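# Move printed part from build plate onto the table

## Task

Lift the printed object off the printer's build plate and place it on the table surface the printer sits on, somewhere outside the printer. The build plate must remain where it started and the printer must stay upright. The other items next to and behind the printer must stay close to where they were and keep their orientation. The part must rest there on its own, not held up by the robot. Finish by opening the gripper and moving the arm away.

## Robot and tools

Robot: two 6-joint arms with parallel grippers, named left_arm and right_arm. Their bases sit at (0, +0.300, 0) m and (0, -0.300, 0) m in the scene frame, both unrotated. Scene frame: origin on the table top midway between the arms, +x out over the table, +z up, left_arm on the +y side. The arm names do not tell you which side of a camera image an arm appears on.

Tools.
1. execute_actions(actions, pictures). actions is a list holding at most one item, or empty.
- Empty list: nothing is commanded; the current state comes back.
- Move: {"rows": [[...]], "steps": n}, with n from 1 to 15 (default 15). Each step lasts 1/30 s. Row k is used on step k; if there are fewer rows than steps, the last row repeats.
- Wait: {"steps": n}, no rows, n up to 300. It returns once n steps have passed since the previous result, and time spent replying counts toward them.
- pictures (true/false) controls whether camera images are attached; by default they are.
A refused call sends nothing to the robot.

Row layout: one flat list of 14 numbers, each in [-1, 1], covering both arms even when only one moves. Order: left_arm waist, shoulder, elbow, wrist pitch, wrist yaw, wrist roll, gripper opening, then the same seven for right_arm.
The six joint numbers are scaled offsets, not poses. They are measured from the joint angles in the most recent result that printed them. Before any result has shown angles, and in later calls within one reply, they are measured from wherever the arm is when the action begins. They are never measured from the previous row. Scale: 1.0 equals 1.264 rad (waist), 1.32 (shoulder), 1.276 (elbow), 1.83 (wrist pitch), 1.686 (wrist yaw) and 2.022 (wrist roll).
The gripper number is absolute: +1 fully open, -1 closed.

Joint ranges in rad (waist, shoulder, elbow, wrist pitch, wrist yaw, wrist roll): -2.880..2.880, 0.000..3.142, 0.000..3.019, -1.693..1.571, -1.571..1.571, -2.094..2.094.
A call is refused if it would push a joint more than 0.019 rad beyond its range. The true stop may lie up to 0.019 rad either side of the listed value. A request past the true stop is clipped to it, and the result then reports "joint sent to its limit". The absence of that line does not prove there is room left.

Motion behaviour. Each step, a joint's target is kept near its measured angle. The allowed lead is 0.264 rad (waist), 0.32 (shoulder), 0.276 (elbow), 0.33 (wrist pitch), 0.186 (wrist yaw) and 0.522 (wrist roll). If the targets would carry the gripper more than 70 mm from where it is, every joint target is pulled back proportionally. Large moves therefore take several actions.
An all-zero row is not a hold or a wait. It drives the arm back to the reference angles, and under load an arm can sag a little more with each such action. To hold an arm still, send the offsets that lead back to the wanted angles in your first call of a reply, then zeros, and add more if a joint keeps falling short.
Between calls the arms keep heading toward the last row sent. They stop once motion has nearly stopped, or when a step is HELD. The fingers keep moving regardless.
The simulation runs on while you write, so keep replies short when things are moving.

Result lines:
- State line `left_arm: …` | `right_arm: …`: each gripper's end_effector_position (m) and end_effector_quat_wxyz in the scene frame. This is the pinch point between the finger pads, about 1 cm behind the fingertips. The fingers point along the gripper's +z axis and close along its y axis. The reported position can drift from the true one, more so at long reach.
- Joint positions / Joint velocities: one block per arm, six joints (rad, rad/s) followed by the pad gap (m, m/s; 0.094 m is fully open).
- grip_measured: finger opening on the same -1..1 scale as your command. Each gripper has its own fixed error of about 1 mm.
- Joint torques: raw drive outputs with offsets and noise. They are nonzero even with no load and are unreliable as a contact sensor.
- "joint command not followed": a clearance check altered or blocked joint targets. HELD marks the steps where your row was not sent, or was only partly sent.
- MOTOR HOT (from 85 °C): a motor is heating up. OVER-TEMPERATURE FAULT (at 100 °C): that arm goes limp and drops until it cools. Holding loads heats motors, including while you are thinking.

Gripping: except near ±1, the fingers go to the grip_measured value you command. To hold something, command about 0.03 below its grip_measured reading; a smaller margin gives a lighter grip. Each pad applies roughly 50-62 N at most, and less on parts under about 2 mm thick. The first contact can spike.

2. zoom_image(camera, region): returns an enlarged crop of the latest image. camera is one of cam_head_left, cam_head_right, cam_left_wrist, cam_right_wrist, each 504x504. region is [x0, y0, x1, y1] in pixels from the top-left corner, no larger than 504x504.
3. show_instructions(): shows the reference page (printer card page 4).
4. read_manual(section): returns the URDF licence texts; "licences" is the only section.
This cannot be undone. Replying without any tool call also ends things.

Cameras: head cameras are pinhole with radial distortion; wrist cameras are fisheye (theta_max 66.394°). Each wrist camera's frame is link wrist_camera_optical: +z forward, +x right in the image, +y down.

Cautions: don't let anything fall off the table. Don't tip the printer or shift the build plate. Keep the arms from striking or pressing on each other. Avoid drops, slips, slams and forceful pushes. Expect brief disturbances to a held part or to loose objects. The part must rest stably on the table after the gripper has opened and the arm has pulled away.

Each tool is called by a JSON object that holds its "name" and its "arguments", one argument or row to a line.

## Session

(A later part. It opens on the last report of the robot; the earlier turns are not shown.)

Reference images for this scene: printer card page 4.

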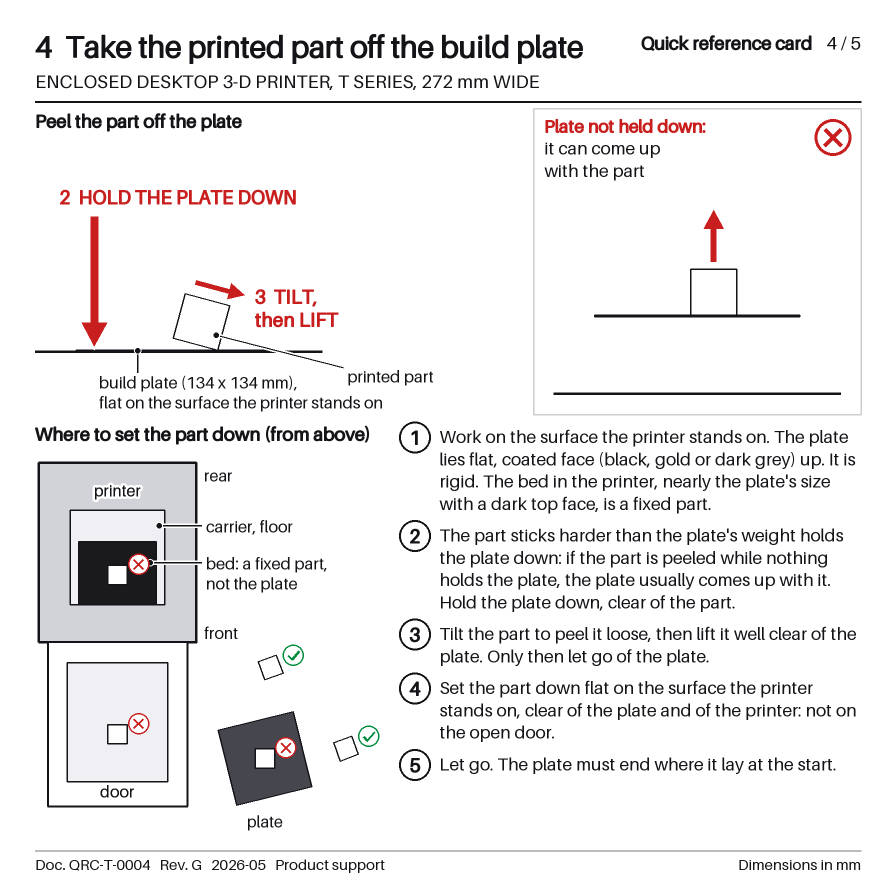

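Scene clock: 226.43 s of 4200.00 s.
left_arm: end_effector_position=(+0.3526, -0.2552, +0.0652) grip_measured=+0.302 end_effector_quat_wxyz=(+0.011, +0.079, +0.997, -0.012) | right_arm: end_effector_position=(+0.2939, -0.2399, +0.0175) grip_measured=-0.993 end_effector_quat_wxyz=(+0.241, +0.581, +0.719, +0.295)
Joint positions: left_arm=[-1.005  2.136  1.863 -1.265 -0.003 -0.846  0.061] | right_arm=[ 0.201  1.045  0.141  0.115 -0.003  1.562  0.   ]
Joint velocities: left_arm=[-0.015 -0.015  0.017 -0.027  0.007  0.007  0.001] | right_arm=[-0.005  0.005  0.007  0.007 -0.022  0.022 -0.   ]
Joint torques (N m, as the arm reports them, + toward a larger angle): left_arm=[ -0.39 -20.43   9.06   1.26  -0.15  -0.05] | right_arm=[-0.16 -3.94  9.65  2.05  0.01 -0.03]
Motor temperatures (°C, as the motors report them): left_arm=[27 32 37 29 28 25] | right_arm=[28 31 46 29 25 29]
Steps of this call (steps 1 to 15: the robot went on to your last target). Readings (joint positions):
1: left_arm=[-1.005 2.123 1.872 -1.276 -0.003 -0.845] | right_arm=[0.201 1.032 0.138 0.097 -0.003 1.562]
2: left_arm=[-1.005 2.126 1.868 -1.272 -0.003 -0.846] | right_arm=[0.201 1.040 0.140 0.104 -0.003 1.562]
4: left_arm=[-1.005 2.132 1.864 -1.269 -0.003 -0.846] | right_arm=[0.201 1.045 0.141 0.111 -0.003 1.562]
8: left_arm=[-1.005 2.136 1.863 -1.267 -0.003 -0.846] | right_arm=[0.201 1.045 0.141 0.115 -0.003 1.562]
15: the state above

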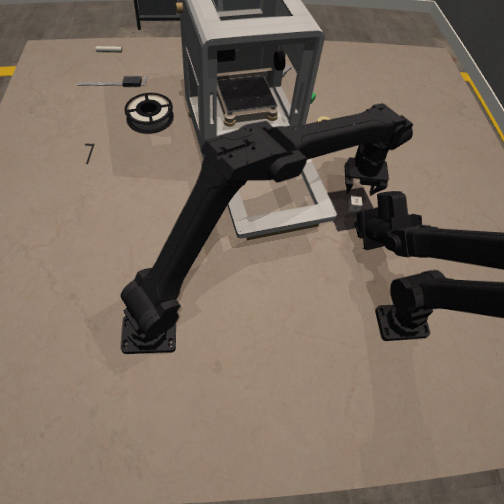

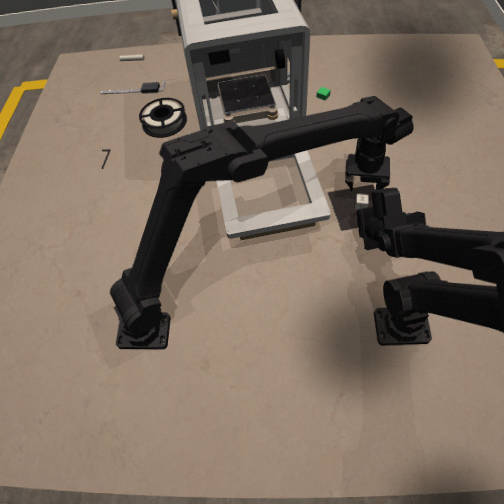

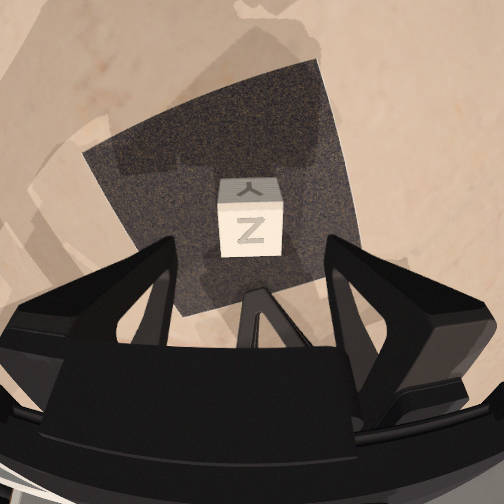

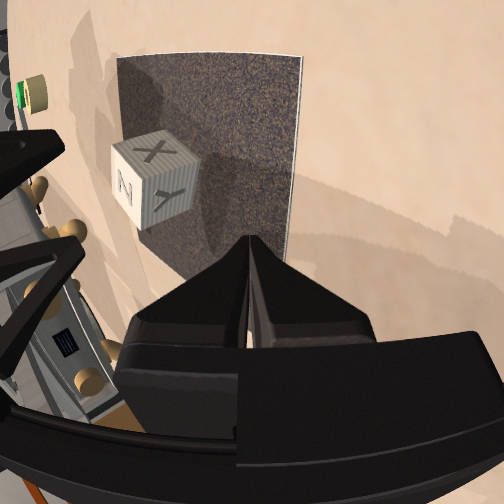

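{"name": "execute_actions", "arguments": {
  "actions": [
    {"rows":[[-0.004,0.008,0.0,0.006,0,-0.002,0.3,0,0.006,0.02,0.01,0,0,-1],[-0.008,0.01,-0.002,0.008,0,-0.004,0.3,0,0.012,0.02,0.016,0,0,-1],[-0.012,0.012,-0.004,0.01,0,-0.006,0.3,0,0.018,0.02,0.022,0,0,-1],[-0.015,0.014,-0.007,0.013,0,-0.007,0.3,0,0.025,0.02,0.028,0,0,-1],[-0.017,0.016,-0.01,0.016,0,-0.007,0.3,0,0.032,0.02,0.034,0,0,-1],[-0.018,0.018,-0.013,0.019,0,-0.007,0.3,0,0.039,0.02,0.04,0,0,-1],[-0.018,0.02,-0.016,0.022,0,-0.007,0.3,0,0.046,0.018,0.046,0,0,-1],[-0.018,0.022,-0.019,0.025,0,-0.007,0.3,0,0.053,0.016,0.052,0,0,-1],[-0.018,0.024,-0.022,0.028,0,-0.007,0.3,0,0.06,0.014,0.058,0,0,-1],[-0.018,0.026,-0.025,0.031,0,-0.007,0.3,0,0.066,0.012,0.063,0,0,-1],[-0.018,0.028,-0.028,0.034,0,-0.007,0.3,0,0.072,0.01,0.068,0,0,-1],[-0.018,0.03,-0.03,0.036,0,-0.007,0.3,0,0.077,0.008,0.072,0,0,-1],[-0.018,0.032,-0.032,0.038,0,-0.007,0.3,0,0.081,0.006,0.075,0,0,-1],[-0.018,0.033,-0.033,0.039,0,-0.007,0.3,0,0.085,0.005,0.077,0,0,-1],[-0.018,0.034,-0.034,0.04,0,-0.007,0.3,0,0.088,0.004,0.078,0,0,-1]],"steps":15}
  ],
  "pictures": false
}}

{"name": "execute_actions", "arguments": {
  "actions": [
    {"steps":12}
  ]
}}

Scene clock: 248.00 s of 4200.00 s.
left_arm: end_effector_position=(+0.3490, -0.2574, +0.0440) grip_measured=+0.302 end_effector_quat_wxyz=(+0.013, +0.081, +0.997, -0.015) | right_arm: end_effector_position=(+0.3041, -0.2378, +0.0125) grip_measured=-0.993 end_effector_quat_wxyz=(+0.250, +0.578, +0.715, +0.306)
Joint positions: left_arm=[-1.011  2.148  1.826 -1.209 -0.003 -0.849  0.061] | right_arm=[ 0.201  1.139  0.141  0.239 -0.003  1.562  0.   ]
Joint velocities: left_arm=[-0.005  0.093 -0.061  0.081 -0.022  0.022 -0.002] | right_arm=[-0.005  0.112  0.002  0.164 -0.066 -0.037 -0.001]
Joint torques (N m, as the arm reports them, + toward a larger angle): left_arm=[ -0.3  -18.78   8.56   1.19  -0.15  -0.05] | right_arm=[ 0.63 -3.3   6.69  1.49  0.01 -0.03]
Motor temperatures (°C, as the motors report them): left_arm=[27 32 35 29 28 25] | right_arm=[28 31 45 29 25 29]
Steps of this call (steps 1 to 15: the robot went on to your last target; steps 16 to 90: nothing new was sent; then 18.07 s passed at rest; steps 91 to 105: all 15 steps of this action). Readings (joint positions):
91: left_arm=[-1.005 2.136 1.863 -1.265 -0.003 -0.846] | right_arm=[0.201 1.045 0.141 0.115 -0.003 1.562]
92: left_arm=[-1.005 2.136 1.863 -1.265 -0.003 -0.846] | right_arm=[0.201 1.045 0.141 0.116 -0.003 1.562]
94: left_arm=[-1.005 2.136 1.862 -1.260 -0.003 -0.847] | right_arm=[0.201 1.052 0.141 0.130 -0.003 1.562]
98: left_arm=[-1.006 2.136 1.850 -1.240 -0.003 -0.848] | right_arm=[0.201 1.086 0.141 0.171 -0.003 1.562]
105: the state above

Scene clock: 248.40 s of 4200.00 s.
left_arm: end_effector_position=(+0.3473, -0.2552, +0.0317) grip_measured=+0.302 end_effector_quat_wxyz=(+0.008, +0.081, +0.997, -0.008) | right_arm: end_effector_position=(+0.3051, -0.2376, +0.0127) grip_measured=-0.993 end_effector_quat_wxyz=(+0.251, +0.577, +0.714, +0.307)
Joint positions: left_arm=[-1.012  2.164  1.819 -1.203 -0.003 -0.849  0.061] | right_arm=[ 0.201  1.145  0.141  0.248 -0.003  1.562  0.   ]
Joint velocities: left_arm=[-0.005  0.005  0.002  0.002 -0.007 -0.095 -0.001] | right_arm=[-0.005 -0.015 -0.007  0.022 -0.007  0.007 -0.001]
Joint torques (N m, as the arm reports them, + toward a larger angle): left_arm=[ -0.19 -19.73   8.75   1.23  -0.15  -0.05] | right_arm=[ 0.62 -3.52  6.47  1.72  0.01 -0.03]
Motor temperatures (°C, as the motors report them): left_arm=[27 32 35 29 28 25] | right_arm=[28 31 45 29 25 29]
Steps of this call (steps 1 to 12: the robot went on to your last target). Readings (joint positions):
1: left_arm=[-1.012 2.151 1.824 -1.206 -0.003 -0.849] | right_arm=[0.201 1.142 0.141 0.244 -0.003 1.562]
2: left_arm=[-1.012 2.155 1.823 -1.205 -0.003 -0.849] | right_arm=[0.201 1.144 0.141 0.247 -0.003 1.562]
4: left_arm=[-1.012 2.160 1.821 -1.204 -0.003 -0.849] | right_arm=[0.201 1.145 0.141 0.248 -0.003 1.562]
8: left_arm=[-1.012 2.164 1.819 -1.204 -0.003 -0.849] | right_arm=[0.201 1.145 0.141 0.248 -0.003 1.562]
12: the state above

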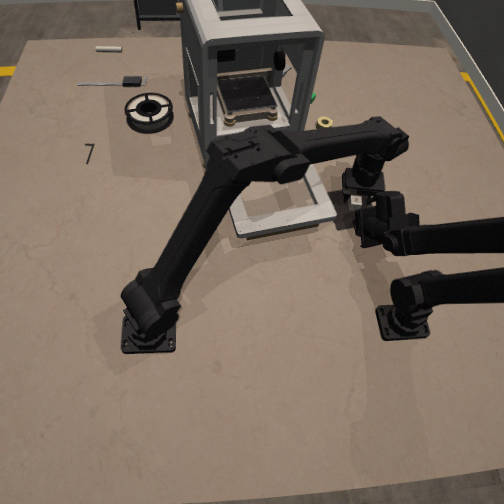

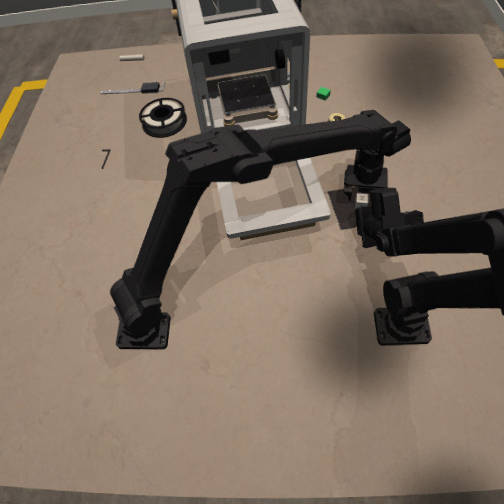

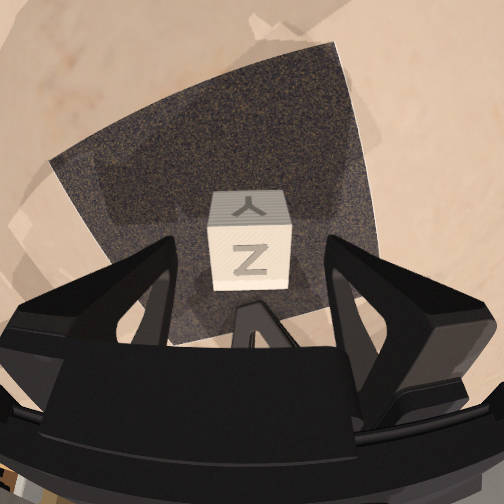

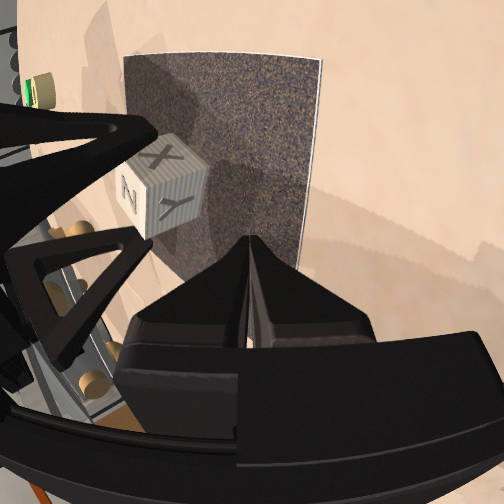

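{"name": "execute_actions", "arguments": {
  "actions": [
    {"rows":[[0,0.012,0,0.005,0,0,0.3,0,0.012,0.004,0.004,0,0,-1],[0,0.013,-0.001,0.007,0,0,0.3,0,0.016,0.004,0.006,0,0,-1],[0,0.014,-0.002,0.009,0,0,0.3,0,0.02,0.004,0.008,0,0,-1],[0,0.015,-0.003,0.011,0,0,0.3,0,0.024,0.004,0.01,0,0,-1],[0,0.017,-0.004,0.013,0,0,0.3,0,0.028,0.004,0.012,0,0,-1],[0,0.019,-0.005,0.015,0,0,0.3,0,0.032,0.004,0.014,0,0,-1],[0,0.021,-0.007,0.017,0,0,0.3,0,0.036,0.004,0.016,0,0,-1],[0,0.023,-0.009,0.019,0,0,0.3,0,0.04,0.004,0.018,0,0,-1],[0,0.025,-0.01,0.02,0,0,0.3,0,0.044,0.004,0.02,0,0,-1]],"steps":15}
  ],
  "pictures": false
}}

Scene clock: 274.20 s of 4200.00 s.
left_arm: end_effector_position=(+0.3482, -0.2565, +0.0232) grip_measured=+0.302 end_effector_quat_wxyz=(+0.010, +0.081, +0.997, -0.011) | right_arm: end_effector_position=(+0.3088, -0.2369, +0.0117) grip_measured=-0.993 end_effector_quat_wxyz=(+0.255, +0.575, +0.712, +0.312)
Joint positions: left_arm=[-1.012  2.172  1.809 -1.178 -0.003 -0.849  0.061] | right_arm=[ 0.201  1.175  0.141  0.292 -0.003  1.562  0.   ]
Joint velocities: left_arm=[-0.024  0.015 -0.027  0.007  0.022  0.007  0.   ] | right_arm=[-0.005 -0.005  0.002  0.007 -0.022 -0.007  0.001]
Joint torques (N m, as the arm reports them, + toward a larger angle): left_arm=[  0.91 -19.28   8.48   1.27  -0.15   0.06] | right_arm=[ 0.61 -2.86  6.38  1.13  0.   -0.03]
Motor temperatures (°C, as the motors report them): left_arm=[27 32 34 29 28 25] | right_arm=[28 31 43 29 25 29]
Steps of this call (steps 1 to 30: the robot went on to your last target; steps 31 to 90: nothing new was sent; then 22.30 s passed at rest; steps 91 to 105: all 15 steps of this action). Readings (joint positions):
91: left_arm=[-1.012 2.164 1.819 -1.203 -0.003 -0.849] | right_arm=[0.201 1.145 0.141 0.248 -0.003 1.562]
92: left_arm=[-1.012 2.164 1.819 -1.203 -0.003 -0.849] | right_arm=[0.201 1.145 0.141 0.249 -0.003 1.562]
94: left_arm=[-1.012 2.164 1.819 -1.200 -0.003 -0.849] | right_arm=[0.201 1.148 0.141 0.253 -0.003 1.562]
98: left_arm=[-1.012 2.164 1.816 -1.186 -0.003 -0.849] | right_arm=[0.201 1.163 0.141 0.274 -0.003 1.562]
105: the state above

{"name": "execute_actions", "arguments": {
  "actions": [
    {"rows":[[0,0.018,0,0.004,0,0,0.3,0,0.02,0.0,-0.004,0,0,-1],[0,0.019,0,0.004,0,0,0.3,0,0.022,-0.005,-0.007,0,0,-1],[0,0.02,0,0.004,0,0,0.3,0,0.024,-0.01,-0.01,0,0,-1],[0,0.021,0,0.004,0,0,0.3,0,0.027,-0.015,-0.013,0,0,-1],[0,0.022,0,0.004,0,0,0.3,0,0.03,-0.02,-0.016,0,0,-1],[0,0.022,0,0.004,0,0,0.3,0,0.033,-0.025,-0.019,0,0,-1],[0,0.022,0,0.004,0,0,0.3,0,0.036,-0.03,-0.022,0,0,-1],[0,0.022,0,0.004,0,0,0.3,0,0.039,-0.035,-0.025,0,0,-1],[0,0.022,0,0.004,0,0,0.3,0,0.042,-0.04,-0.028,0,0,-1],[0,0.022,0,0.004,0,0,0.3,0,0.045,-0.044,-0.031,0,0,-1],[0,0.022,0,0.004,0,0,0.3,0,0.048,-0.048,-0.034,0,0,-1],[0,0.022,0,0.004,0,0,0.3,0,0.051,-0.052,-0.036,0,0,-1],[0,0.022,0,0.004,0,0,0.3,0,0.054,-0.055,-0.038,0,0,-1],[0,0.022,0,0.004,0,0,0.3,0,0.057,-0.058,-0.04,0,0,-1],[0,0.022,0,0.004,0,0,0.3,0,0.06,-0.06,-0.04,0,0,-1]],"steps":15}
  ]
}}

Scene clock: 285.47 s of 4200.00 s.
left_arm: end_effector_position=(+0.3477, -0.2559, +0.0208) grip_measured=+0.302 end_effector_quat_wxyz=(+0.009, +0.081, +0.997, -0.010) | right_arm: end_effector_position=(+0.3068, -0.2373, +0.0093) grip_measured=-0.994 end_effector_quat_wxyz=(+0.253, +0.576, +0.713, +0.309)
Joint positions: left_arm=[-1.012  2.175  1.808 -1.178 -0.003 -0.849  0.061] | right_arm=[ 0.201  1.179  0.138  0.292 -0.003  1.562  0.   ]
Joint velocities: left_arm=[-0.015 -0.015 -0.007  0.007 -0.051  0.022 -0.001] | right_arm=[-0.005  0.005  0.002  0.012  0.022  0.051 -0.001]
Joint torques (N m, as the arm reports them, + toward a larger angle): left_arm=[  0.94 -19.13   8.74   1.1   -0.15   0.06] | right_arm=[ 0.74  0.37 -0.1  -1.6   0.01 -0.04]
Motor temperatures (°C, as the motors report them): left_arm=[27 33 34 29 28 25] | right_arm=[28 31 42 29 25 29]
Steps of this call (steps 1 to 15: the robot went on to your last target; steps 16 to 90: nothing new was sent; then 7.77 s passed at rest; steps 91 to 105: all 15 steps of this action). Readings (joint positions):
91: left_arm=[-1.012 2.175 1.808 -1.178 -0.003 -0.849] | right_arm=[0.201 1.175 0.141 0.292 -0.003 1.562]
92: left_arm=[-1.012 2.175 1.808 -1.178 -0.003 -0.849] | right_arm=[0.201 1.175 0.141 0.292 -0.003 1.562]
94: left_arm=[-1.012 2.175 1.808 -1.178 -0.003 -0.849] | right_arm=[0.201 1.176 0.141 0.292 -0.003 1.562]
98: left_arm=[-1.012 2.175 1.808 -1.178 -0.003 -0.849] | right_arm=[0.201 1.177 0.140 0.292 -0.003 1.562]
105: the state above

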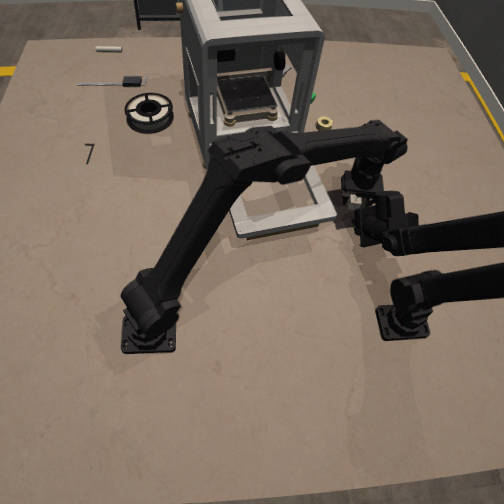

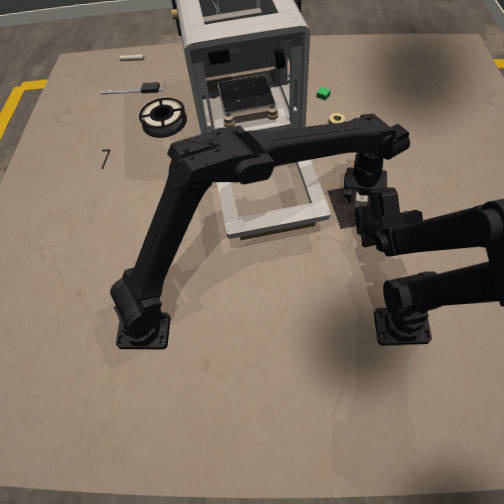

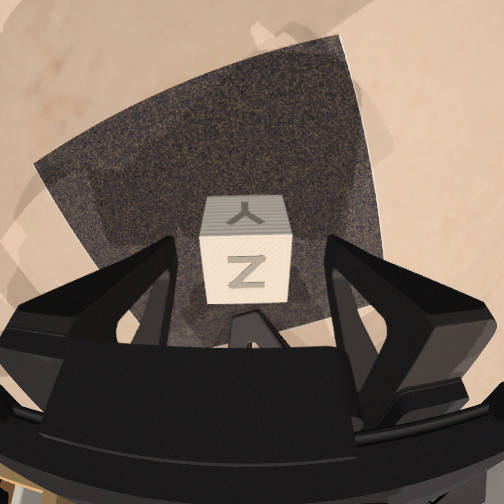

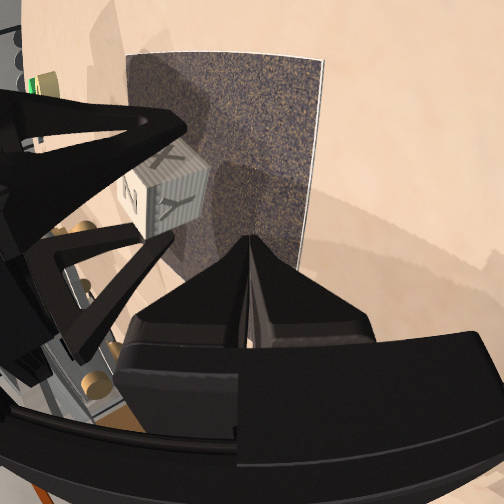

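{"name": "execute_actions", "arguments": {
  "actions": [
    {"rows":[[0,0.015,-0.003,0.002,0,0,0.2,0,0.058,-0.058,-0.04,0,0,-1],[0,0.015,-0.005,0.002,0,0,0.1,0,0.058,-0.058,-0.04,0,0,-1],[0,0.015,-0.005,0.002,0,0,0.0,0,0.058,-0.058,-0.04,0,0,-1],[0,0.015,-0.005,0.002,0,0,-0.08,0,0.058,-0.058,-0.04,0,0,-1],[0,0.015,-0.005,0.002,0,0,-0.16,0,0.058,-0.058,-0.04,0,0,-1],[0,0.015,-0.005,0.002,0,0,-0.22,0,0.058,-0.058,-0.04,0,0,-1],[0,0.015,-0.005,0.002,0,0,-0.27,0,0.058,-0.058,-0.04,0,0,-1],[0,0.015,-0.005,0.002,0,0,-0.31,0,0.058,-0.058,-0.04,0,0,-1],[0,0.015,-0.005,0.002,0,0,-0.34,0,0.058,-0.058,-0.04,0,0,-1],[0,0.015,-0.005,0.002,0,0,-0.36,0,0.058,-0.058,-0.04,0,0,-1],[0,0.015,-0.005,0.002,0,0,-0.38,0,0.058,-0.058,-0.04,0,0,-1],[0,0.015,-0.005,0.002,0,0,-0.395,0,0.058,-0.058,-0.04,0,0,-1],[0,0.015,-0.005,0.002,0,0,-0.41,0,0.058,-0.058,-0.04,0,0,-1],[0,0.015,-0.005,0.002,0,0,-0.42,0,0.058,-0.058,-0.04,0,0,-1],[0,0.015,-0.005,0.002,0,0,-0.43,0,0.058,-0.058,-0.04,0,0,-1]],"steps":15}
  ],
  "pictures": false
}}

{"name": "execute_actions", "arguments": {
  "actions": [
    {"steps":8}
  ]
}}

Scene clock: 301.43 s of 4200.00 s.
left_arm: end_effector_position=(+0.3469, -0.2542, +0.0190) grip_measured=-0.383 end_effector_quat_wxyz=(+0.008, +0.081, +0.997, -0.007) | right_arm: end_effector_position=(+0.3068, -0.2373, +0.0093) grip_measured=-0.994 end_effector_quat_wxyz=(+0.253, +0.576, +0.713, +0.309)
Joint positions: left_arm=[-1.012  2.175  1.803 -1.178 -0.004 -0.849  0.029] | right_arm=[ 0.201  1.179  0.138  0.292 -0.003  1.562  0.   ]
Joint velocities: left_arm=[-0.015 -0.005 -0.012 -0.002 -0.022 -0.037 -0.   ] | right_arm=[-0.005  0.005  0.022 -0.002  0.007 -0.037 -0.001]
Joint torques (N m, as the arm reports them, + toward a larger angle): left_arm=[  1.04 -19.66   8.44   0.98  -0.1    0.06] | right_arm=[ 0.63  0.54 -0.11 -1.62  0.01 -0.03]
Motor temperatures (°C, as the motors report them): left_arm=[27 33 34 29 28 25] | right_arm=[28 30 41 29 25 29]
Steps of this call (steps 1 to 15: the robot went on to your last target; steps 16 to 90: nothing new was sent; then 12.47 s passed at rest; steps 91 to 105: all 15 steps of this action). Readings (joint positions):
91: left_arm=[-1.012 2.175 1.808 -1.178 -0.003 -0.849] | right_arm=[0.201 1.179 0.138 0.292 -0.003 1.562]
92: left_arm=[-1.012 2.175 1.808 -1.178 -0.003 -0.849] | right_arm=[0.201 1.179 0.138 0.292 -0.003 1.562]
94: left_arm=[-1.012 2.175 1.806 -1.178 -0.003 -0.849] | right_arm=[0.201 1.179 0.138 0.292 -0.003 1.562]
98: left_arm=[-1.012 2.175 1.804 -1.178 -0.003 -0.849] | right_arm=[0.201 1.179 0.138 0.292 -0.003 1.562]
105: the state above

Scene clock: 301.70 s of 4200.00 s.
left_arm: end_effector_position=(+0.3469, -0.2542, +0.0190) grip_measured=-0.383 end_effector_quat_wxyz=(+0.008, +0.081, +0.997, -0.007) | right_arm: end_effector_position=(+0.3068, -0.2373, +0.0093) grip_measured=-0.994 end_effector_quat_wxyz=(+0.253, +0.576, +0.713, +0.309)
Joint positions: left_arm=[-1.012  2.175  1.803 -1.178 -0.004 -0.849  0.029] | right_arm=[ 0.201  1.179  0.138  0.292 -0.003  1.562  0.   ]
Joint velocities: left_arm=[ 0.005  0.005 -0.012  0.012  0.022 -0.022  0.   ] | right_arm=[-0.005 -0.015 -0.022 -0.002  0.007  0.007  0.001]
Joint torques (N m, as the arm reports them, + toward a larger angle): left_arm=[  0.96 -19.63   8.49   0.96  -0.1    0.06] | right_arm=[ 0.67  0.57 -0.11 -1.62  0.01 -0.04]
Motor temperatures (°C, as the motors report them): left_arm=[27 33 34 29 28 25] | right_arm=[28 30 41 29 25 29]
Steps of this call (steps 1 to 8: the robot went on to your last target). Readings (joint positions):
1: left_arm=[-1.012 2.175 1.803 -1.178 -0.004 -0.849] | right_arm=[0.201 1.179 0.138 0.292 -0.003 1.562]
2: left_arm=[-1.012 2.175 1.803 -1.178 -0.004 -0.849] | right_arm=[0.201 1.179 0.138 0.292 -0.003 1.562]
4: left_arm=[-1.012 2.175 1.803 -1.178 -0.004 -0.849] | right_arm=[0.201 1.179 0.138 0.292 -0.003 1.562]
8: the state above

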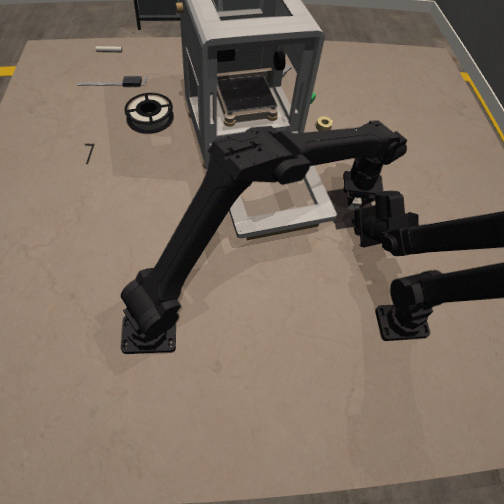

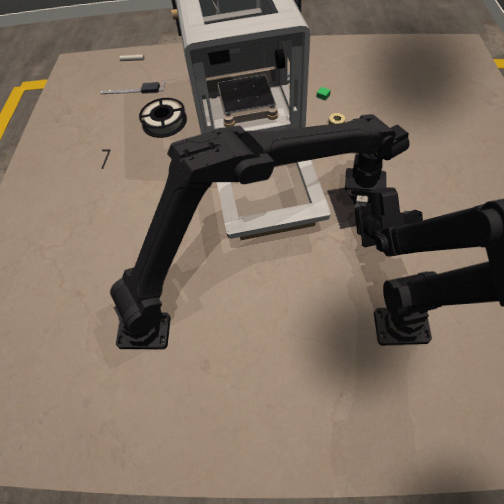

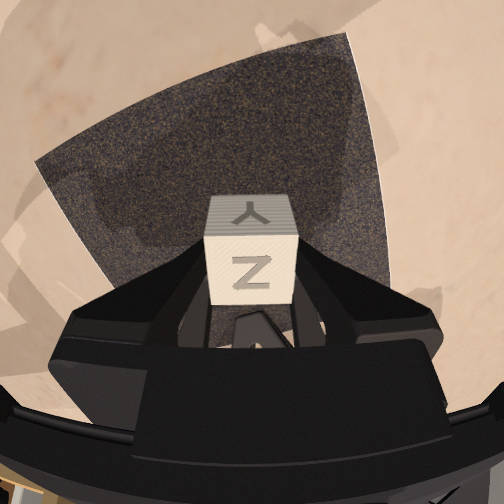

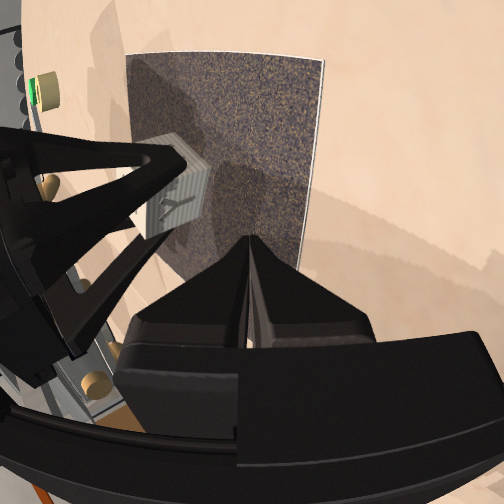

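{"name": "execute_actions", "arguments": {
  "actions": [
    {"rows":[[0,-0.008,-0.006,0.01,0,0,-0.43,0,0.058,-0.058,-0.04,0,0,-1],[0,-0.014,-0.013,0.017,0,0,-0.43,0,0.058,-0.058,-0.04,0,0,-1],[0,-0.02,-0.021,0.025,0,0,-0.43,0,0.058,-0.058,-0.04,0,0,-1],[0,-0.026,-0.03,0.033,0,0,-0.43,0,0.058,-0.058,-0.04,0,0,-1],[0,-0.032,-0.04,0.042,0,0,-0.43,0,0.058,-0.058,-0.04,0,0,-1],[0,-0.038,-0.05,0.051,0,0,-0.43,0,0.058,-0.058,-0.04,0,0,-1],[0,-0.044,-0.06,0.06,0,0,-0.43,0,0.058,-0.058,-0.04,0,0,-1],[0,-0.05,-0.07,0.069,0,0,-0.43,0,0.058,-0.058,-0.04,0,0,-1],[0,-0.056,-0.08,0.078,0,0,-0.43,0,0.058,-0.058,-0.04,0,0,-1],[0,-0.062,-0.09,0.087,0,0,-0.43,0,0.058,-0.058,-0.04,0,0,-1],[0,-0.067,-0.1,0.096,0,0,-0.43,0,0.058,-0.058,-0.04,0,0,-1],[0,-0.072,-0.11,0.105,0,0,-0.43,0,0.058,-0.058,-0.04,0,0,-1],[0,-0.077,-0.12,0.114,0,0,-0.43,0,0.058,-0.058,-0.04,0,0,-1],[0,-0.081,-0.129,0.122,0,0,-0.43,0,0.058,-0.058,-0.04,0,0,-1],[0,-0.083,-0.136,0.129,0,0,-0.43,0,0.058,-0.058,-0.04,0,0,-1]],"steps":15}
  ],
  "pictures": false
}}

{"name": "execute_actions", "arguments": {
  "actions": [
    {"steps":10}
  ]
}}

Scene clock: 319.20 s of 4200.00 s.
left_arm: end_effector_position=(+0.3459, -0.2524, +0.0203) grip_measured=-0.383 end_effector_quat_wxyz=(+0.047, +0.081, +0.994, -0.060) | right_arm: end_effector_position=(+0.3068, -0.2373, +0.0093) grip_measured=-0.994 end_effector_quat_wxyz=(+0.253, +0.576, +0.713, +0.309)
Joint positions: left_arm=[-1.012  2.09   1.651 -0.979 -0.004 -0.849  0.029] | right_arm=[ 0.201  1.179  0.138  0.292 -0.003  1.562  0.   ]
Joint velocities: left_arm=[ 0.005 -0.19  -0.32   0.422  0.051 -0.037  0.   ] | right_arm=[-0.015 -0.024 -0.022  0.007  0.007 -0.037  0.001]
Joint torques (N m, as the arm reports them, + toward a larger angle): left_arm=[  0.9  -21.51   8.38   1.27  -0.14   0.08] | right_arm=[ 0.67  0.6  -0.12 -1.63  0.01 -0.03]
Motor temperatures (°C, as the motors report them): left_arm=[27 33 34 29 28 25] | right_arm=[28 30 40 29 25 29]
Steps of this call (steps 1 to 15: the robot went on to your last target; steps 16 to 90: nothing new was sent; then 14.00 s passed at rest; steps 91 to 105: all 15 steps of this action). Readings (joint positions):
91: left_arm=[-1.012 2.174 1.802 -1.178 -0.004 -0.849] | right_arm=[0.201 1.179 0.138 0.292 -0.003 1.562]
92: left_arm=[-1.012 2.173 1.800 -1.174 -0.004 -0.849] | right_arm=[0.201 1.179 0.138 0.292 -0.003 1.562]
94: left_arm=[-1.012 2.165 1.785 -1.156 -0.004 -0.849] | right_arm=[0.201 1.179 0.138 0.292 -0.003 1.562]
98: left_arm=[-1.012 2.138 1.739 -1.095 -0.004 -0.849] | right_arm=[0.201 1.179 0.138 0.292 -0.003 1.562]
105: the state above

Scene clock: 319.53 s of 4200.00 s.
left_arm: end_effector_position=(+0.3457, -0.2522, +0.0204) grip_measured=-0.383 end_effector_quat_wxyz=(+0.052, +0.081, +0.993, -0.066) | right_arm: end_effector_position=(+0.3068, -0.2373, +0.0093) grip_measured=-0.994 end_effector_quat_wxyz=(+0.253, +0.576, +0.713, +0.309)
Joint positions: left_arm=[-1.012  2.08   1.633 -0.955 -0.004 -0.849  0.029] | right_arm=[ 0.201  1.179  0.138  0.292 -0.003  1.562  0.   ]
Joint velocities: left_arm=[ 0.005 -0.015 -0.017 -0.002  0.037 -0.007 -0.002] | right_arm=[-0.015 -0.005  0.017  0.012 -0.051  0.022  0.   ]
Joint torques (N m, as the arm reports them, + toward a larger angle): left_arm=[  0.86 -21.39   8.31   1.58  -0.15   0.07] | right_arm=[ 0.65  0.54 -0.11 -1.62  0.01 -0.03]
Motor temperatures (°C, as the motors report them): left_arm=[27 33 34 29 28 25] | right_arm=[28 30 40 29 25 29]
Steps of this call (steps 1 to 10: the robot went on to your last target). Readings (joint positions):
1: left_arm=[-1.012 2.085 1.642 -0.967 -0.004 -0.849] | right_arm=[0.201 1.179 0.138 0.292 -0.003 1.562]
2: left_arm=[-1.012 2.082 1.637 -0.960 -0.004 -0.849] | right_arm=[0.201 1.179 0.138 0.292 -0.003 1.562]
4: left_arm=[-1.012 2.081 1.633 -0.955 -0.004 -0.849] | right_arm=[0.201 1.179 0.138 0.292 -0.003 1.562]
8: left_arm=[-1.012 2.080 1.633 -0.955 -0.004 -0.849] | right_arm=[0.201 1.179 0.138 0.292 -0.003 1.562]
10: the state above

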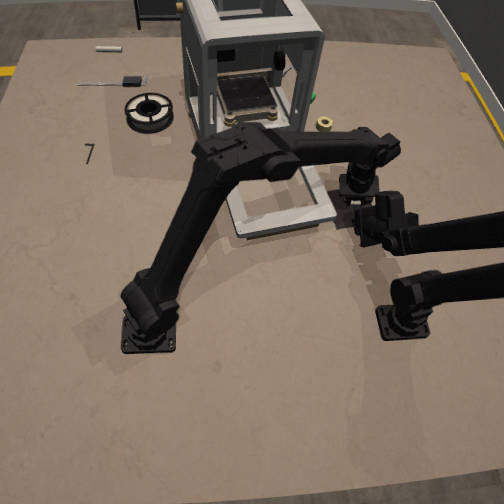

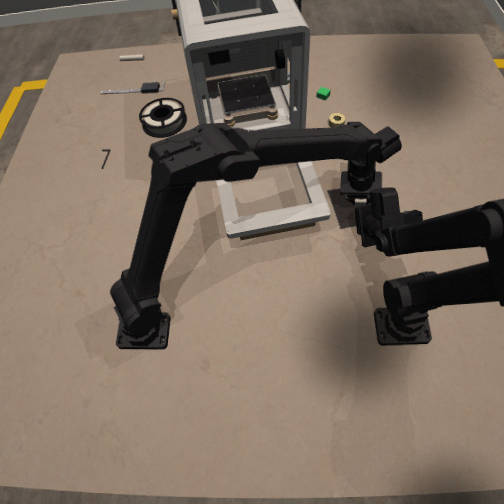

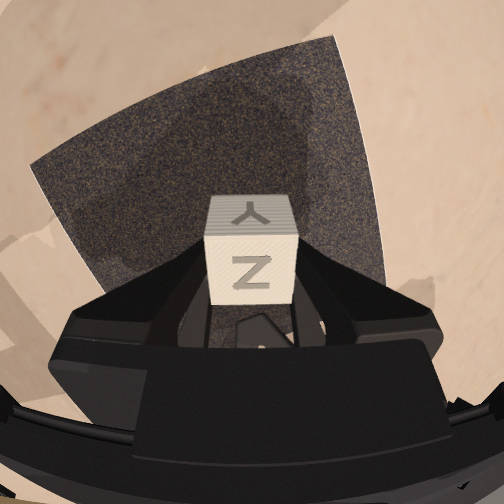

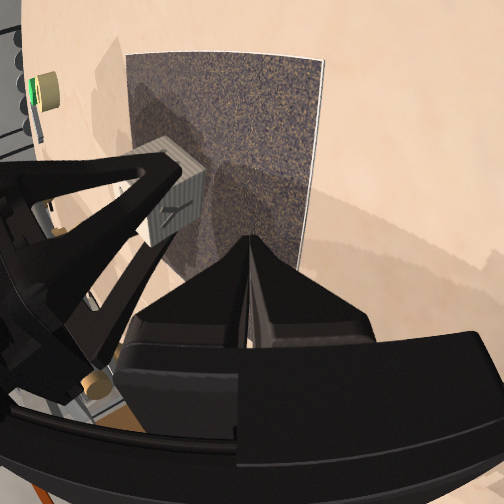

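{"name": "execute_actions", "arguments": {
  "actions": [
    {"rows":[[0,-0.014,-0.007,0.012,0,0,-0.43,0,0.058,-0.058,-0.04,0,0,-1],[0,-0.018,-0.013,0.018,0,0,-0.43,0,0.058,-0.058,-0.04,0,0,-1],[0,-0.023,-0.021,0.026,0,0,-0.43,0,0.058,-0.058,-0.04,0,0,-1],[0,-0.028,-0.03,0.034,0,0,-0.43,0,0.058,-0.058,-0.04,0,0,-1],[0,-0.033,-0.039,0.043,0,0,-0.43,0,0.058,-0.058,-0.04,0,0,-1],[0,-0.038,-0.048,0.052,0,0,-0.43,0,0.058,-0.058,-0.04,0,0,-1],[0,-0.043,-0.057,0.061,0,0,-0.43,0,0.058,-0.058,-0.04,0,0,-1],[0,-0.048,-0.066,0.07,0,0,-0.43,0,0.058,-0.058,-0.04,0,0,-1],[0,-0.053,-0.075,0.079,0,0,-0.43,0,0.058,-0.058,-0.04,0,0,-1],[0,-0.058,-0.084,0.088,0,0,-0.43,0,0.058,-0.058,-0.04,0,0,-1],[0,-0.063,-0.093,0.097,0,0,-0.43,0,0.058,-0.058,-0.04,0,0,-1],[0,-0.068,-0.102,0.106,0,0,-0.43,0,0.058,-0.058,-0.04,0,0,-1],[0,-0.072,-0.111,0.115,0,0,-0.43,0,0.058,-0.058,-0.04,0,0,-1],[0,-0.076,-0.12,0.124,0,0,-0.43,0,0.058,-0.058,-0.04,0,0,-1],[0,-0.078,-0.128,0.131,0,0,-0.43,0,0.058,-0.058,-0.04,0,0,-1]],"steps":15}
  ],
  "pictures": false
}}

{"name": "execute_actions", "arguments": {
  "actions": [
    {"steps":8}
  ]
}}

Scene clock: 336.57 s of 4200.00 s.
left_arm: end_effector_position=(+0.3443, -0.2499, +0.0217) grip_measured=-0.383 end_effector_quat_wxyz=(+0.092, +0.080, +0.985, -0.120) | right_arm: end_effector_position=(+0.3068, -0.2373, +0.0093) grip_measured=-0.994 end_effector_quat_wxyz=(+0.253, +0.576, +0.713, +0.309)
Joint positions: left_arm=[-1.012  2.007  1.491 -0.752 -0.004 -0.849  0.029] | right_arm=[ 0.201  1.179  0.138  0.292 -0.003  1.562  0.   ]
Joint velocities: left_arm=[-0.005 -0.171 -0.305  0.471  0.022  0.007 -0.   ] | right_arm=[-0.005  0.005  0.002  0.017 -0.081  0.037 -0.   ]
Joint torques (N m, as the arm reports them, + toward a larger angle): left_arm=[  0.92 -20.64   8.28   1.32  -0.15   0.08] | right_arm=[ 0.6   0.65 -0.09 -1.6   0.01 -0.04]
Motor temperatures (°C, as the motors report them): left_arm=[27 33 34 29 28 25] | right_arm=[28 30 40 29 25 29]
Steps of this call (steps 1 to 30: the robot went on to your last target; steps 31 to 90: nothing new was sent; then 13.53 s passed at rest; steps 91 to 105: all 15 steps of this action). Readings (joint positions):
91: left_arm=[-1.012 2.080 1.632 -0.953 -0.004 -0.849] | right_arm=[0.201 1.179 0.138 0.292 -0.003 1.562]
92: left_arm=[-1.012 2.078 1.629 -0.949 -0.004 -0.849] | right_arm=[0.201 1.179 0.138 0.292 -0.003 1.562]
94: left_arm=[-1.012 2.071 1.615 -0.929 -0.004 -0.849] | right_arm=[0.201 1.179 0.138 0.292 -0.003 1.562]
98: left_arm=[-1.012 2.047 1.571 -0.868 -0.004 -0.849] | right_arm=[0.201 1.179 0.138 0.292 -0.003 1.562]
105: the state above

Scene clock: 336.83 s of 4200.00 s.
left_arm: end_effector_position=(+0.3441, -0.2495, +0.0220) grip_measured=-0.383 end_effector_quat_wxyz=(+0.097, +0.080, +0.984, -0.127) | right_arm: end_effector_position=(+0.3068, -0.2373, +0.0093) grip_measured=-0.994 end_effector_quat_wxyz=(+0.253, +0.576, +0.713, +0.309)
Joint positions: left_arm=[-1.012  1.998  1.472 -0.725 -0.004 -0.849  0.029] | right_arm=[ 0.201  1.179  0.138  0.292 -0.003  1.562  0.   ]
Joint velocities: left_arm=[ 0.005 -0.005  0.012  0.002  0.007 -0.037  0.   ] | right_arm=[-0.015 -0.005 -0.002 -0.017 -0.037 -0.022 -0.001]
Joint torques (N m, as the arm reports them, + toward a larger angle): left_arm=[  0.93 -20.49   8.29   1.75  -0.15   0.08] | right_arm=[ 0.66  0.55 -0.09 -1.63  0.01 -0.04]
Motor temperatures (°C, as the motors report them): left_arm=[27 33 34 29 28 25] | right_arm=[28 30 40 29 25 29]
Steps of this call (steps 1 to 8: the robot went on to your last target). Readings (joint positions):
1: left_arm=[-1.012 2.002 1.482 -0.739 -0.004 -0.849] | right_arm=[0.201 1.179 0.138 0.292 -0.003 1.562]
2: left_arm=[-1.012 2.000 1.476 -0.732 -0.004 -0.849] | right_arm=[0.201 1.179 0.138 0.292 -0.003 1.562]
4: left_arm=[-1.012 1.998 1.473 -0.726 -0.004 -0.849] | right_arm=[0.201 1.179 0.138 0.292 -0.003 1.562]
8: the state above

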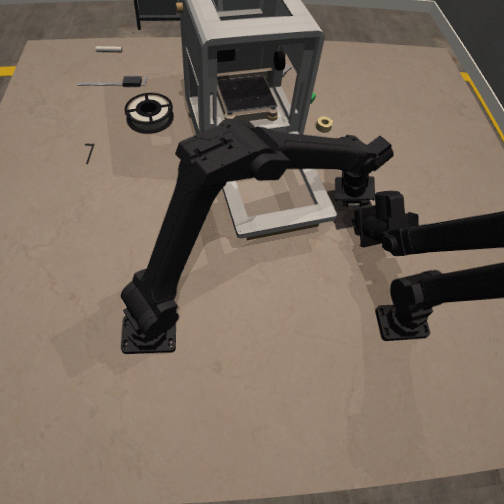

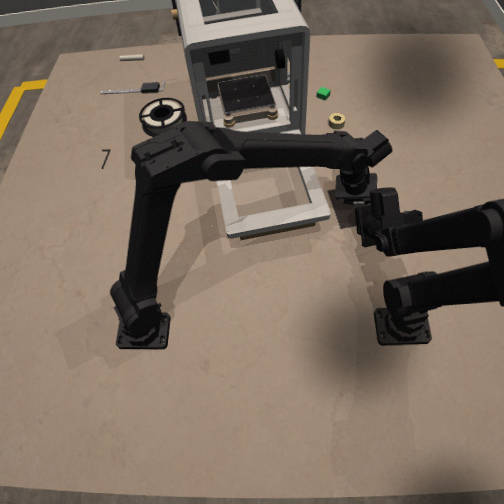

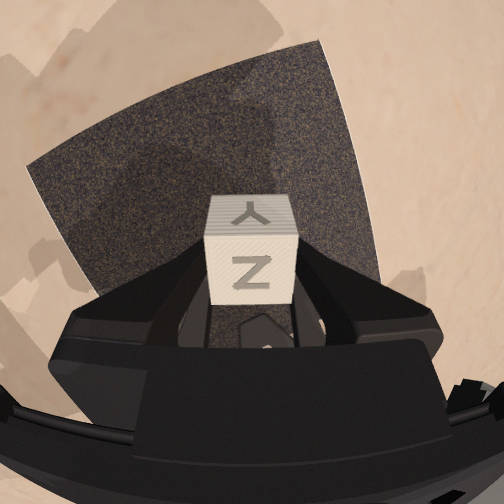

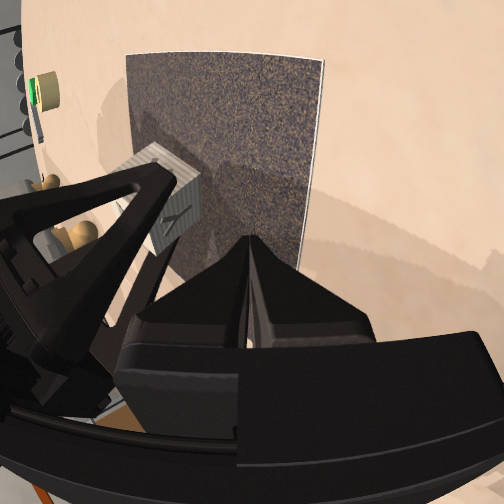

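{"name": "execute_actions", "arguments": {
  "actions": [
    {"rows":[[0,-0.018,0.002,0.008,0,0,-0.43,0,0.058,-0.058,-0.04,0,0,-1],[0,-0.021,0.004,0.008,0,0,-0.43,0,0.058,-0.058,-0.04,0,0,-1],[0,-0.024,0.006,0.008,0,0,-0.43,0,0.058,-0.058,-0.04,0,0,-1],[0,-0.027,0.008,0.008,0,0,-0.43,0,0.058,-0.058,-0.04,0,0,-1],[0,-0.03,0.01,0.008,0,0,-0.43,0,0.058,-0.058,-0.04,0,0,-1],[0,-0.033,0.012,0.008,0,0,-0.43,0,0.058,-0.058,-0.04,0,0,-1],[0,-0.036,0.014,0.008,0,0,-0.43,0,0.058,-0.058,-0.04,0,0,-1],[0,-0.039,0.016,0.008,0,0,-0.43,0,0.058,-0.058,-0.04,0,0,-1],[0,-0.042,0.018,0.008,0,0,-0.43,0,0.058,-0.058,-0.04,0,0,-1],[0,-0.045,0.02,0.008,0,0,-0.43,0,0.058,-0.058,-0.04,0,0,-1],[0,-0.048,0.022,0.008,0,0,-0.43,0,0.058,-0.058,-0.04,0,0,-1],[0,-0.051,0.024,0.008,0,0,-0.43,0,0.058,-0.058,-0.04,0,0,-1],[0,-0.054,0.025,0.008,0,0,-0.43,0,0.058,-0.058,-0.04,0,0,-1],[0,-0.057,0.026,0.008,0,0,-0.43,0,0.058,-0.058,-0.04,0,0,-1],[0,-0.059,0.026,0.008,0,0,-0.43,0,0.058,-0.058,-0.04,0,0,-1]],"steps":15}
  ],
  "pictures": false
}}

{"name": "execute_actions", "arguments": {
  "actions": [
    {"steps":10}
  ]
}}

Scene clock: 343.80 s of 4200.00 s.
left_arm: end_effector_position=(+0.3467, -0.2537, +0.0547) grip_measured=-0.383 end_effector_quat_wxyz=(+0.112, +0.079, +0.979, -0.147) | right_arm: end_effector_position=(+0.3068, -0.2373, +0.0093) grip_measured=-0.994 end_effector_quat_wxyz=(+0.253, +0.576, +0.713, +0.309)
Joint positions: left_arm=[-1.012  1.946  1.472 -0.724 -0.004 -0.849  0.029] | right_arm=[ 0.201  1.179  0.138  0.292 -0.003  1.562  0.   ]
Joint velocities: left_arm=[-0.005 -0.278  0.007 -0.012 -0.066 -0.022 -0.   ] | right_arm=[-0.005 -0.015  0.012  0.017 -0.007 -0.022  0.001]
Joint torques (N m, as the arm reports them, + toward a larger angle): left_arm=[  0.85 -19.06  11.6    2.01  -0.15   0.08] | right_arm=[ 0.7   0.62 -0.12 -1.63  0.01 -0.04]
Motor temperatures (°C, as the motors report them): left_arm=[27 33 34 29 28 25] | right_arm=[28 30 40 29 25 29]
Steps of this call (steps 1 to 30: the robot went on to your last target; steps 31 to 90: nothing new was sent; then 3.47 s passed at rest; steps 91 to 105: all 15 steps of this action). Readings (joint positions):
91: left_arm=[-1.012 1.998 1.472 -0.725 -0.004 -0.849] | right_arm=[0.201 1.179 0.138 0.292 -0.003 1.562]
92: left_arm=[-1.012 1.997 1.472 -0.724 -0.004 -0.849] | right_arm=[0.201 1.179 0.138 0.292 -0.003 1.562]
94: left_arm=[-1.012 1.997 1.472 -0.724 -0.004 -0.849] | right_arm=[0.201 1.179 0.138 0.292 -0.003 1.562]
98: left_arm=[-1.012 1.993 1.472 -0.724 -0.004 -0.849] | right_arm=[0.201 1.179 0.138 0.292 -0.003 1.562]
105: the state above

Scene clock: 344.13 s of 4200.00 s.
left_arm: end_effector_position=(+0.3479, -0.2556, +0.0741) grip_measured=-0.383 end_effector_quat_wxyz=(+0.122, +0.079, +0.976, -0.160) | right_arm: end_effector_position=(+0.3068, -0.2373, +0.0093) grip_measured=-0.994 end_effector_quat_wxyz=(+0.253, +0.576, +0.713, +0.309)
Joint positions: left_arm=[-1.012  1.915  1.472 -0.723 -0.004 -0.849  0.029] | right_arm=[ 0.201  1.179  0.138  0.292 -0.003  1.562  0.   ]
Joint velocities: left_arm=[-0.015  0.005 -0.017  0.002 -0.007  0.007  0.   ] | right_arm=[-0.015 -0.005  0.007  0.012  0.051 -0.022  0.001]
Joint torques (N m, as the arm reports them, + toward a larger angle): left_arm=[  0.9  -17.55  11.86   1.89  -0.15   0.08] | right_arm=[ 0.7   0.61 -0.11 -1.61  0.   -0.04]
Motor temperatures (°C, as the motors report them): left_arm=[27 33 34 29 28 25] | right_arm=[28 30 40 29 25 29]
Steps of this call (steps 1 to 10: the robot went on to your last target). Readings (joint positions):
1: left_arm=[-1.012 1.937 1.472 -0.724 -0.004 -0.849] | right_arm=[0.201 1.179 0.138 0.292 -0.003 1.562]
2: left_arm=[-1.012 1.930 1.472 -0.724 -0.004 -0.849] | right_arm=[0.201 1.179 0.138 0.292 -0.003 1.562]
4: left_arm=[-1.012 1.920 1.472 -0.724 -0.004 -0.849] | right_arm=[0.201 1.179 0.138 0.292 -0.003 1.562]
8: left_arm=[-1.012 1.915 1.472 -0.723 -0.004 -0.849] | right_arm=[0.201 1.179 0.138 0.292 -0.003 1.562]
10: the state above

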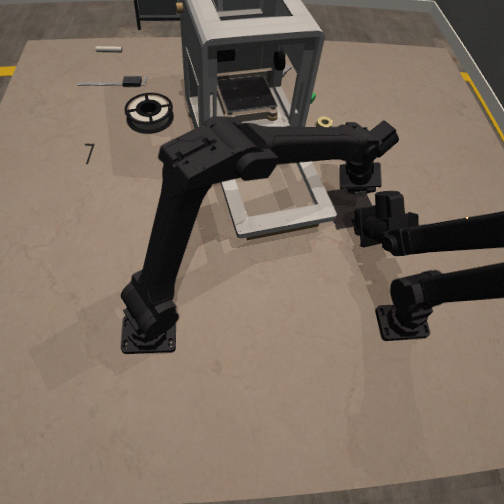

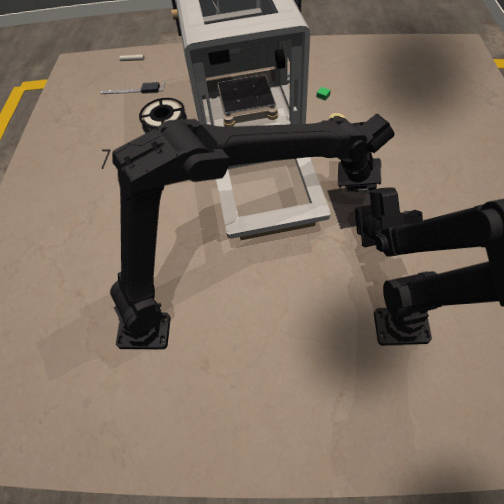

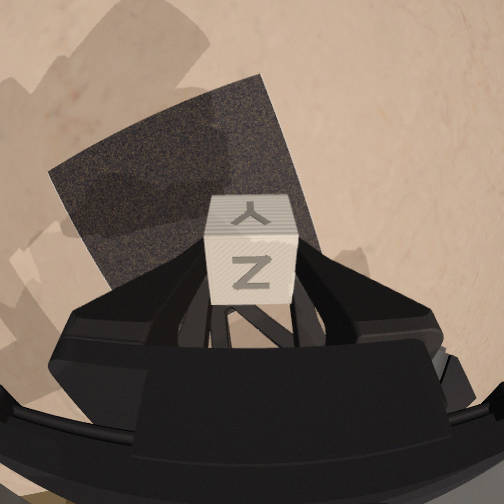

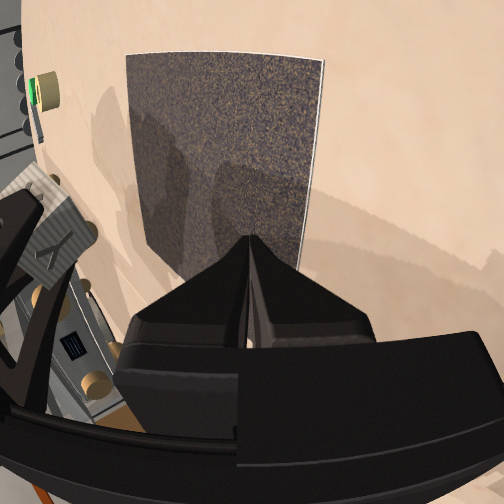

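{"name": "execute_actions", "arguments": {
  "actions": [
    {"rows":[[0,-0.004,0.03,0,0,0,-0.43,0,0.052,-0.05,-0.036,0,0,-1],[0,-0.01,0.035,-0.004,0,0,-0.43,0,0.046,-0.042,-0.032,0,0,-1],[0,-0.016,0.04,-0.009,0,0,-0.43,0,0.04,-0.034,-0.028,0,0,-1],[0,-0.023,0.045,-0.015,0,0,-0.43,0,0.034,-0.026,-0.024,0,0,-1],[0,-0.03,0.05,-0.022,0,0,-0.43,0,0.028,-0.018,-0.02,0,0,-1],[0,-0.037,0.055,-0.03,0,0,-0.43,0,0.022,-0.012,-0.016,0,0,-1],[0,-0.044,0.06,-0.038,0,0,-0.43,0,0.016,-0.006,-0.012,0,0,-1],[0,-0.051,0.065,-0.046,0,0,-0.43,0,0.009,0,-0.008,0,0,-1],[0,-0.058,0.07,-0.054,0,0,-0.43,0,0.002,0.004,-0.004,0,0,-1],[0,-0.065,0.075,-0.062,0,0,-0.43,0,-0.006,0.008,0,0,0,-1],[0,-0.072,0.08,-0.07,0,0,-0.43,0,-0.014,0.011,0.002,0,0,-1],[0,-0.078,0.085,-0.078,0,0,-0.43,0,-0.022,0.014,0.003,0,0,-1],[0,-0.083,0.089,-0.086,0,0,-0.43,0,-0.032,0.016,0.003,0,0,-1],[0,-0.088,0.093,-0.094,0,0,-0.43,0,-0.042,0.018,0.003,0,0,-1],[0,-0.091,0.096,-0.1,0,0,-0.43,0,-0.052,0.018,0.003,0,0,-1]],"steps":15}
  ],
  "pictures": false
}}

{"name": "execute_actions", "arguments": {
  "actions": [
    {"steps":6}
  ],
  "pictures": false
}}

Scene clock: 375.20 s of 4200.00 s.
left_arm: end_effector_position=(+0.3434, -0.2484, +0.1456) grip_measured=-0.383 end_effector_quat_wxyz=(+0.123, +0.079, +0.976, -0.162) | right_arm: end_effector_position=(+0.3119, -0.2362, +0.0203) grip_measured=-0.994 end_effector_quat_wxyz=(+0.264, +0.571, +0.707, +0.323)
Joint positions: left_arm=[-1.012  1.825  1.536 -0.871 -0.004 -0.849  0.029] | right_arm=[ 0.201  1.146  0.14   0.295 -0.003  1.562  0.   ]
Joint velocities: left_arm=[-0.015 -0.357  0.242 -0.374 -0.037 -0.051 -0.001] | right_arm=[ 0.005 -0.337 -0.012  0.007  0.022  0.051 -0.001]
Joint torques (N m, as the arm reports them, + toward a larger angle): left_arm=[  0.96 -17.5   13.23   1.31  -0.15   0.09] | right_arm=[ 0.58 -6.07  7.75  1.51  0.   -0.04]
Motor temperatures (°C, as the motors report them): left_arm=[27 33 36 29 28 25] | right_arm=[28 30 39 29 25 29]
Steps of this call (steps 1 to 30: the robot went on to your last target; steps 31 to 90: nothing new was sent; then 27.57 s passed at rest; steps 91 to 105: all 15 steps of this action). Readings (joint positions):
91: left_arm=[-1.012 1.915 1.472 -0.723 -0.004 -0.849] | right_arm=[0.201 1.179 0.138 0.292 -0.003 1.562]
92: left_arm=[-1.012 1.915 1.472 -0.723 -0.004 -0.849] | right_arm=[0.201 1.179 0.138 0.293 -0.003 1.562]
94: left_arm=[-1.012 1.914 1.474 -0.729 -0.004 -0.849] | right_arm=[0.201 1.179 0.139 0.294 -0.003 1.562]
98: left_arm=[-1.012 1.900 1.487 -0.773 -0.004 -0.849] | right_arm=[0.201 1.176 0.140 0.295 -0.003 1.562]
105: the state above

Scene clock: 375.40 s of 4200.00 s.
left_arm: end_effector_position=(+0.3443, -0.2499, +0.1852) grip_measured=-0.383 end_effector_quat_wxyz=(+0.138, +0.078, +0.970, -0.182) | right_arm: end_effector_position=(+0.3159, -0.2354, +0.0319) grip_measured=-0.994 end_effector_quat_wxyz=(+0.275, +0.566, +0.701, +0.336)
Joint positions: left_arm=[-1.012  1.778  1.562 -0.893 -0.004 -0.849  0.029] | right_arm=[ 0.201  1.107  0.14   0.295 -0.003  1.562  0.   ]
Joint velocities: left_arm=[-0.015 -0.083  0.022  0.007 -0.007  0.007 -0.001] | right_arm=[-0.005 -0.005  0.007 -0.012 -0.022 -0.007 -0.   ]
Joint torques (N m, as the arm reports them, + toward a larger angle): left_arm=[  0.93 -14.64  12.38   1.16  -0.15   0.09] | right_arm=[ 0.56 -4.06  7.97  1.64  0.   -0.04]
Motor temperatures (°C, as the motors report them): left_arm=[27 33 36 29 28 25] | right_arm=[28 30 39 29 25 29]
Steps of this call (steps 1 to 6: the robot went on to your last target). Readings (joint positions):
1: left_arm=[-1.012 1.813 1.543 -0.882 -0.004 -0.849] | right_arm=[0.201 1.135 0.140 0.295 -0.003 1.562]
2: left_arm=[-1.012 1.802 1.549 -0.887 -0.004 -0.849] | right_arm=[0.201 1.124 0.140 0.295 -0.003 1.562]
4: left_arm=[-1.012 1.786 1.558 -0.892 -0.004 -0.849] | right_arm=[0.201 1.110 0.140 0.295 -0.003 1.562]
6: the state above


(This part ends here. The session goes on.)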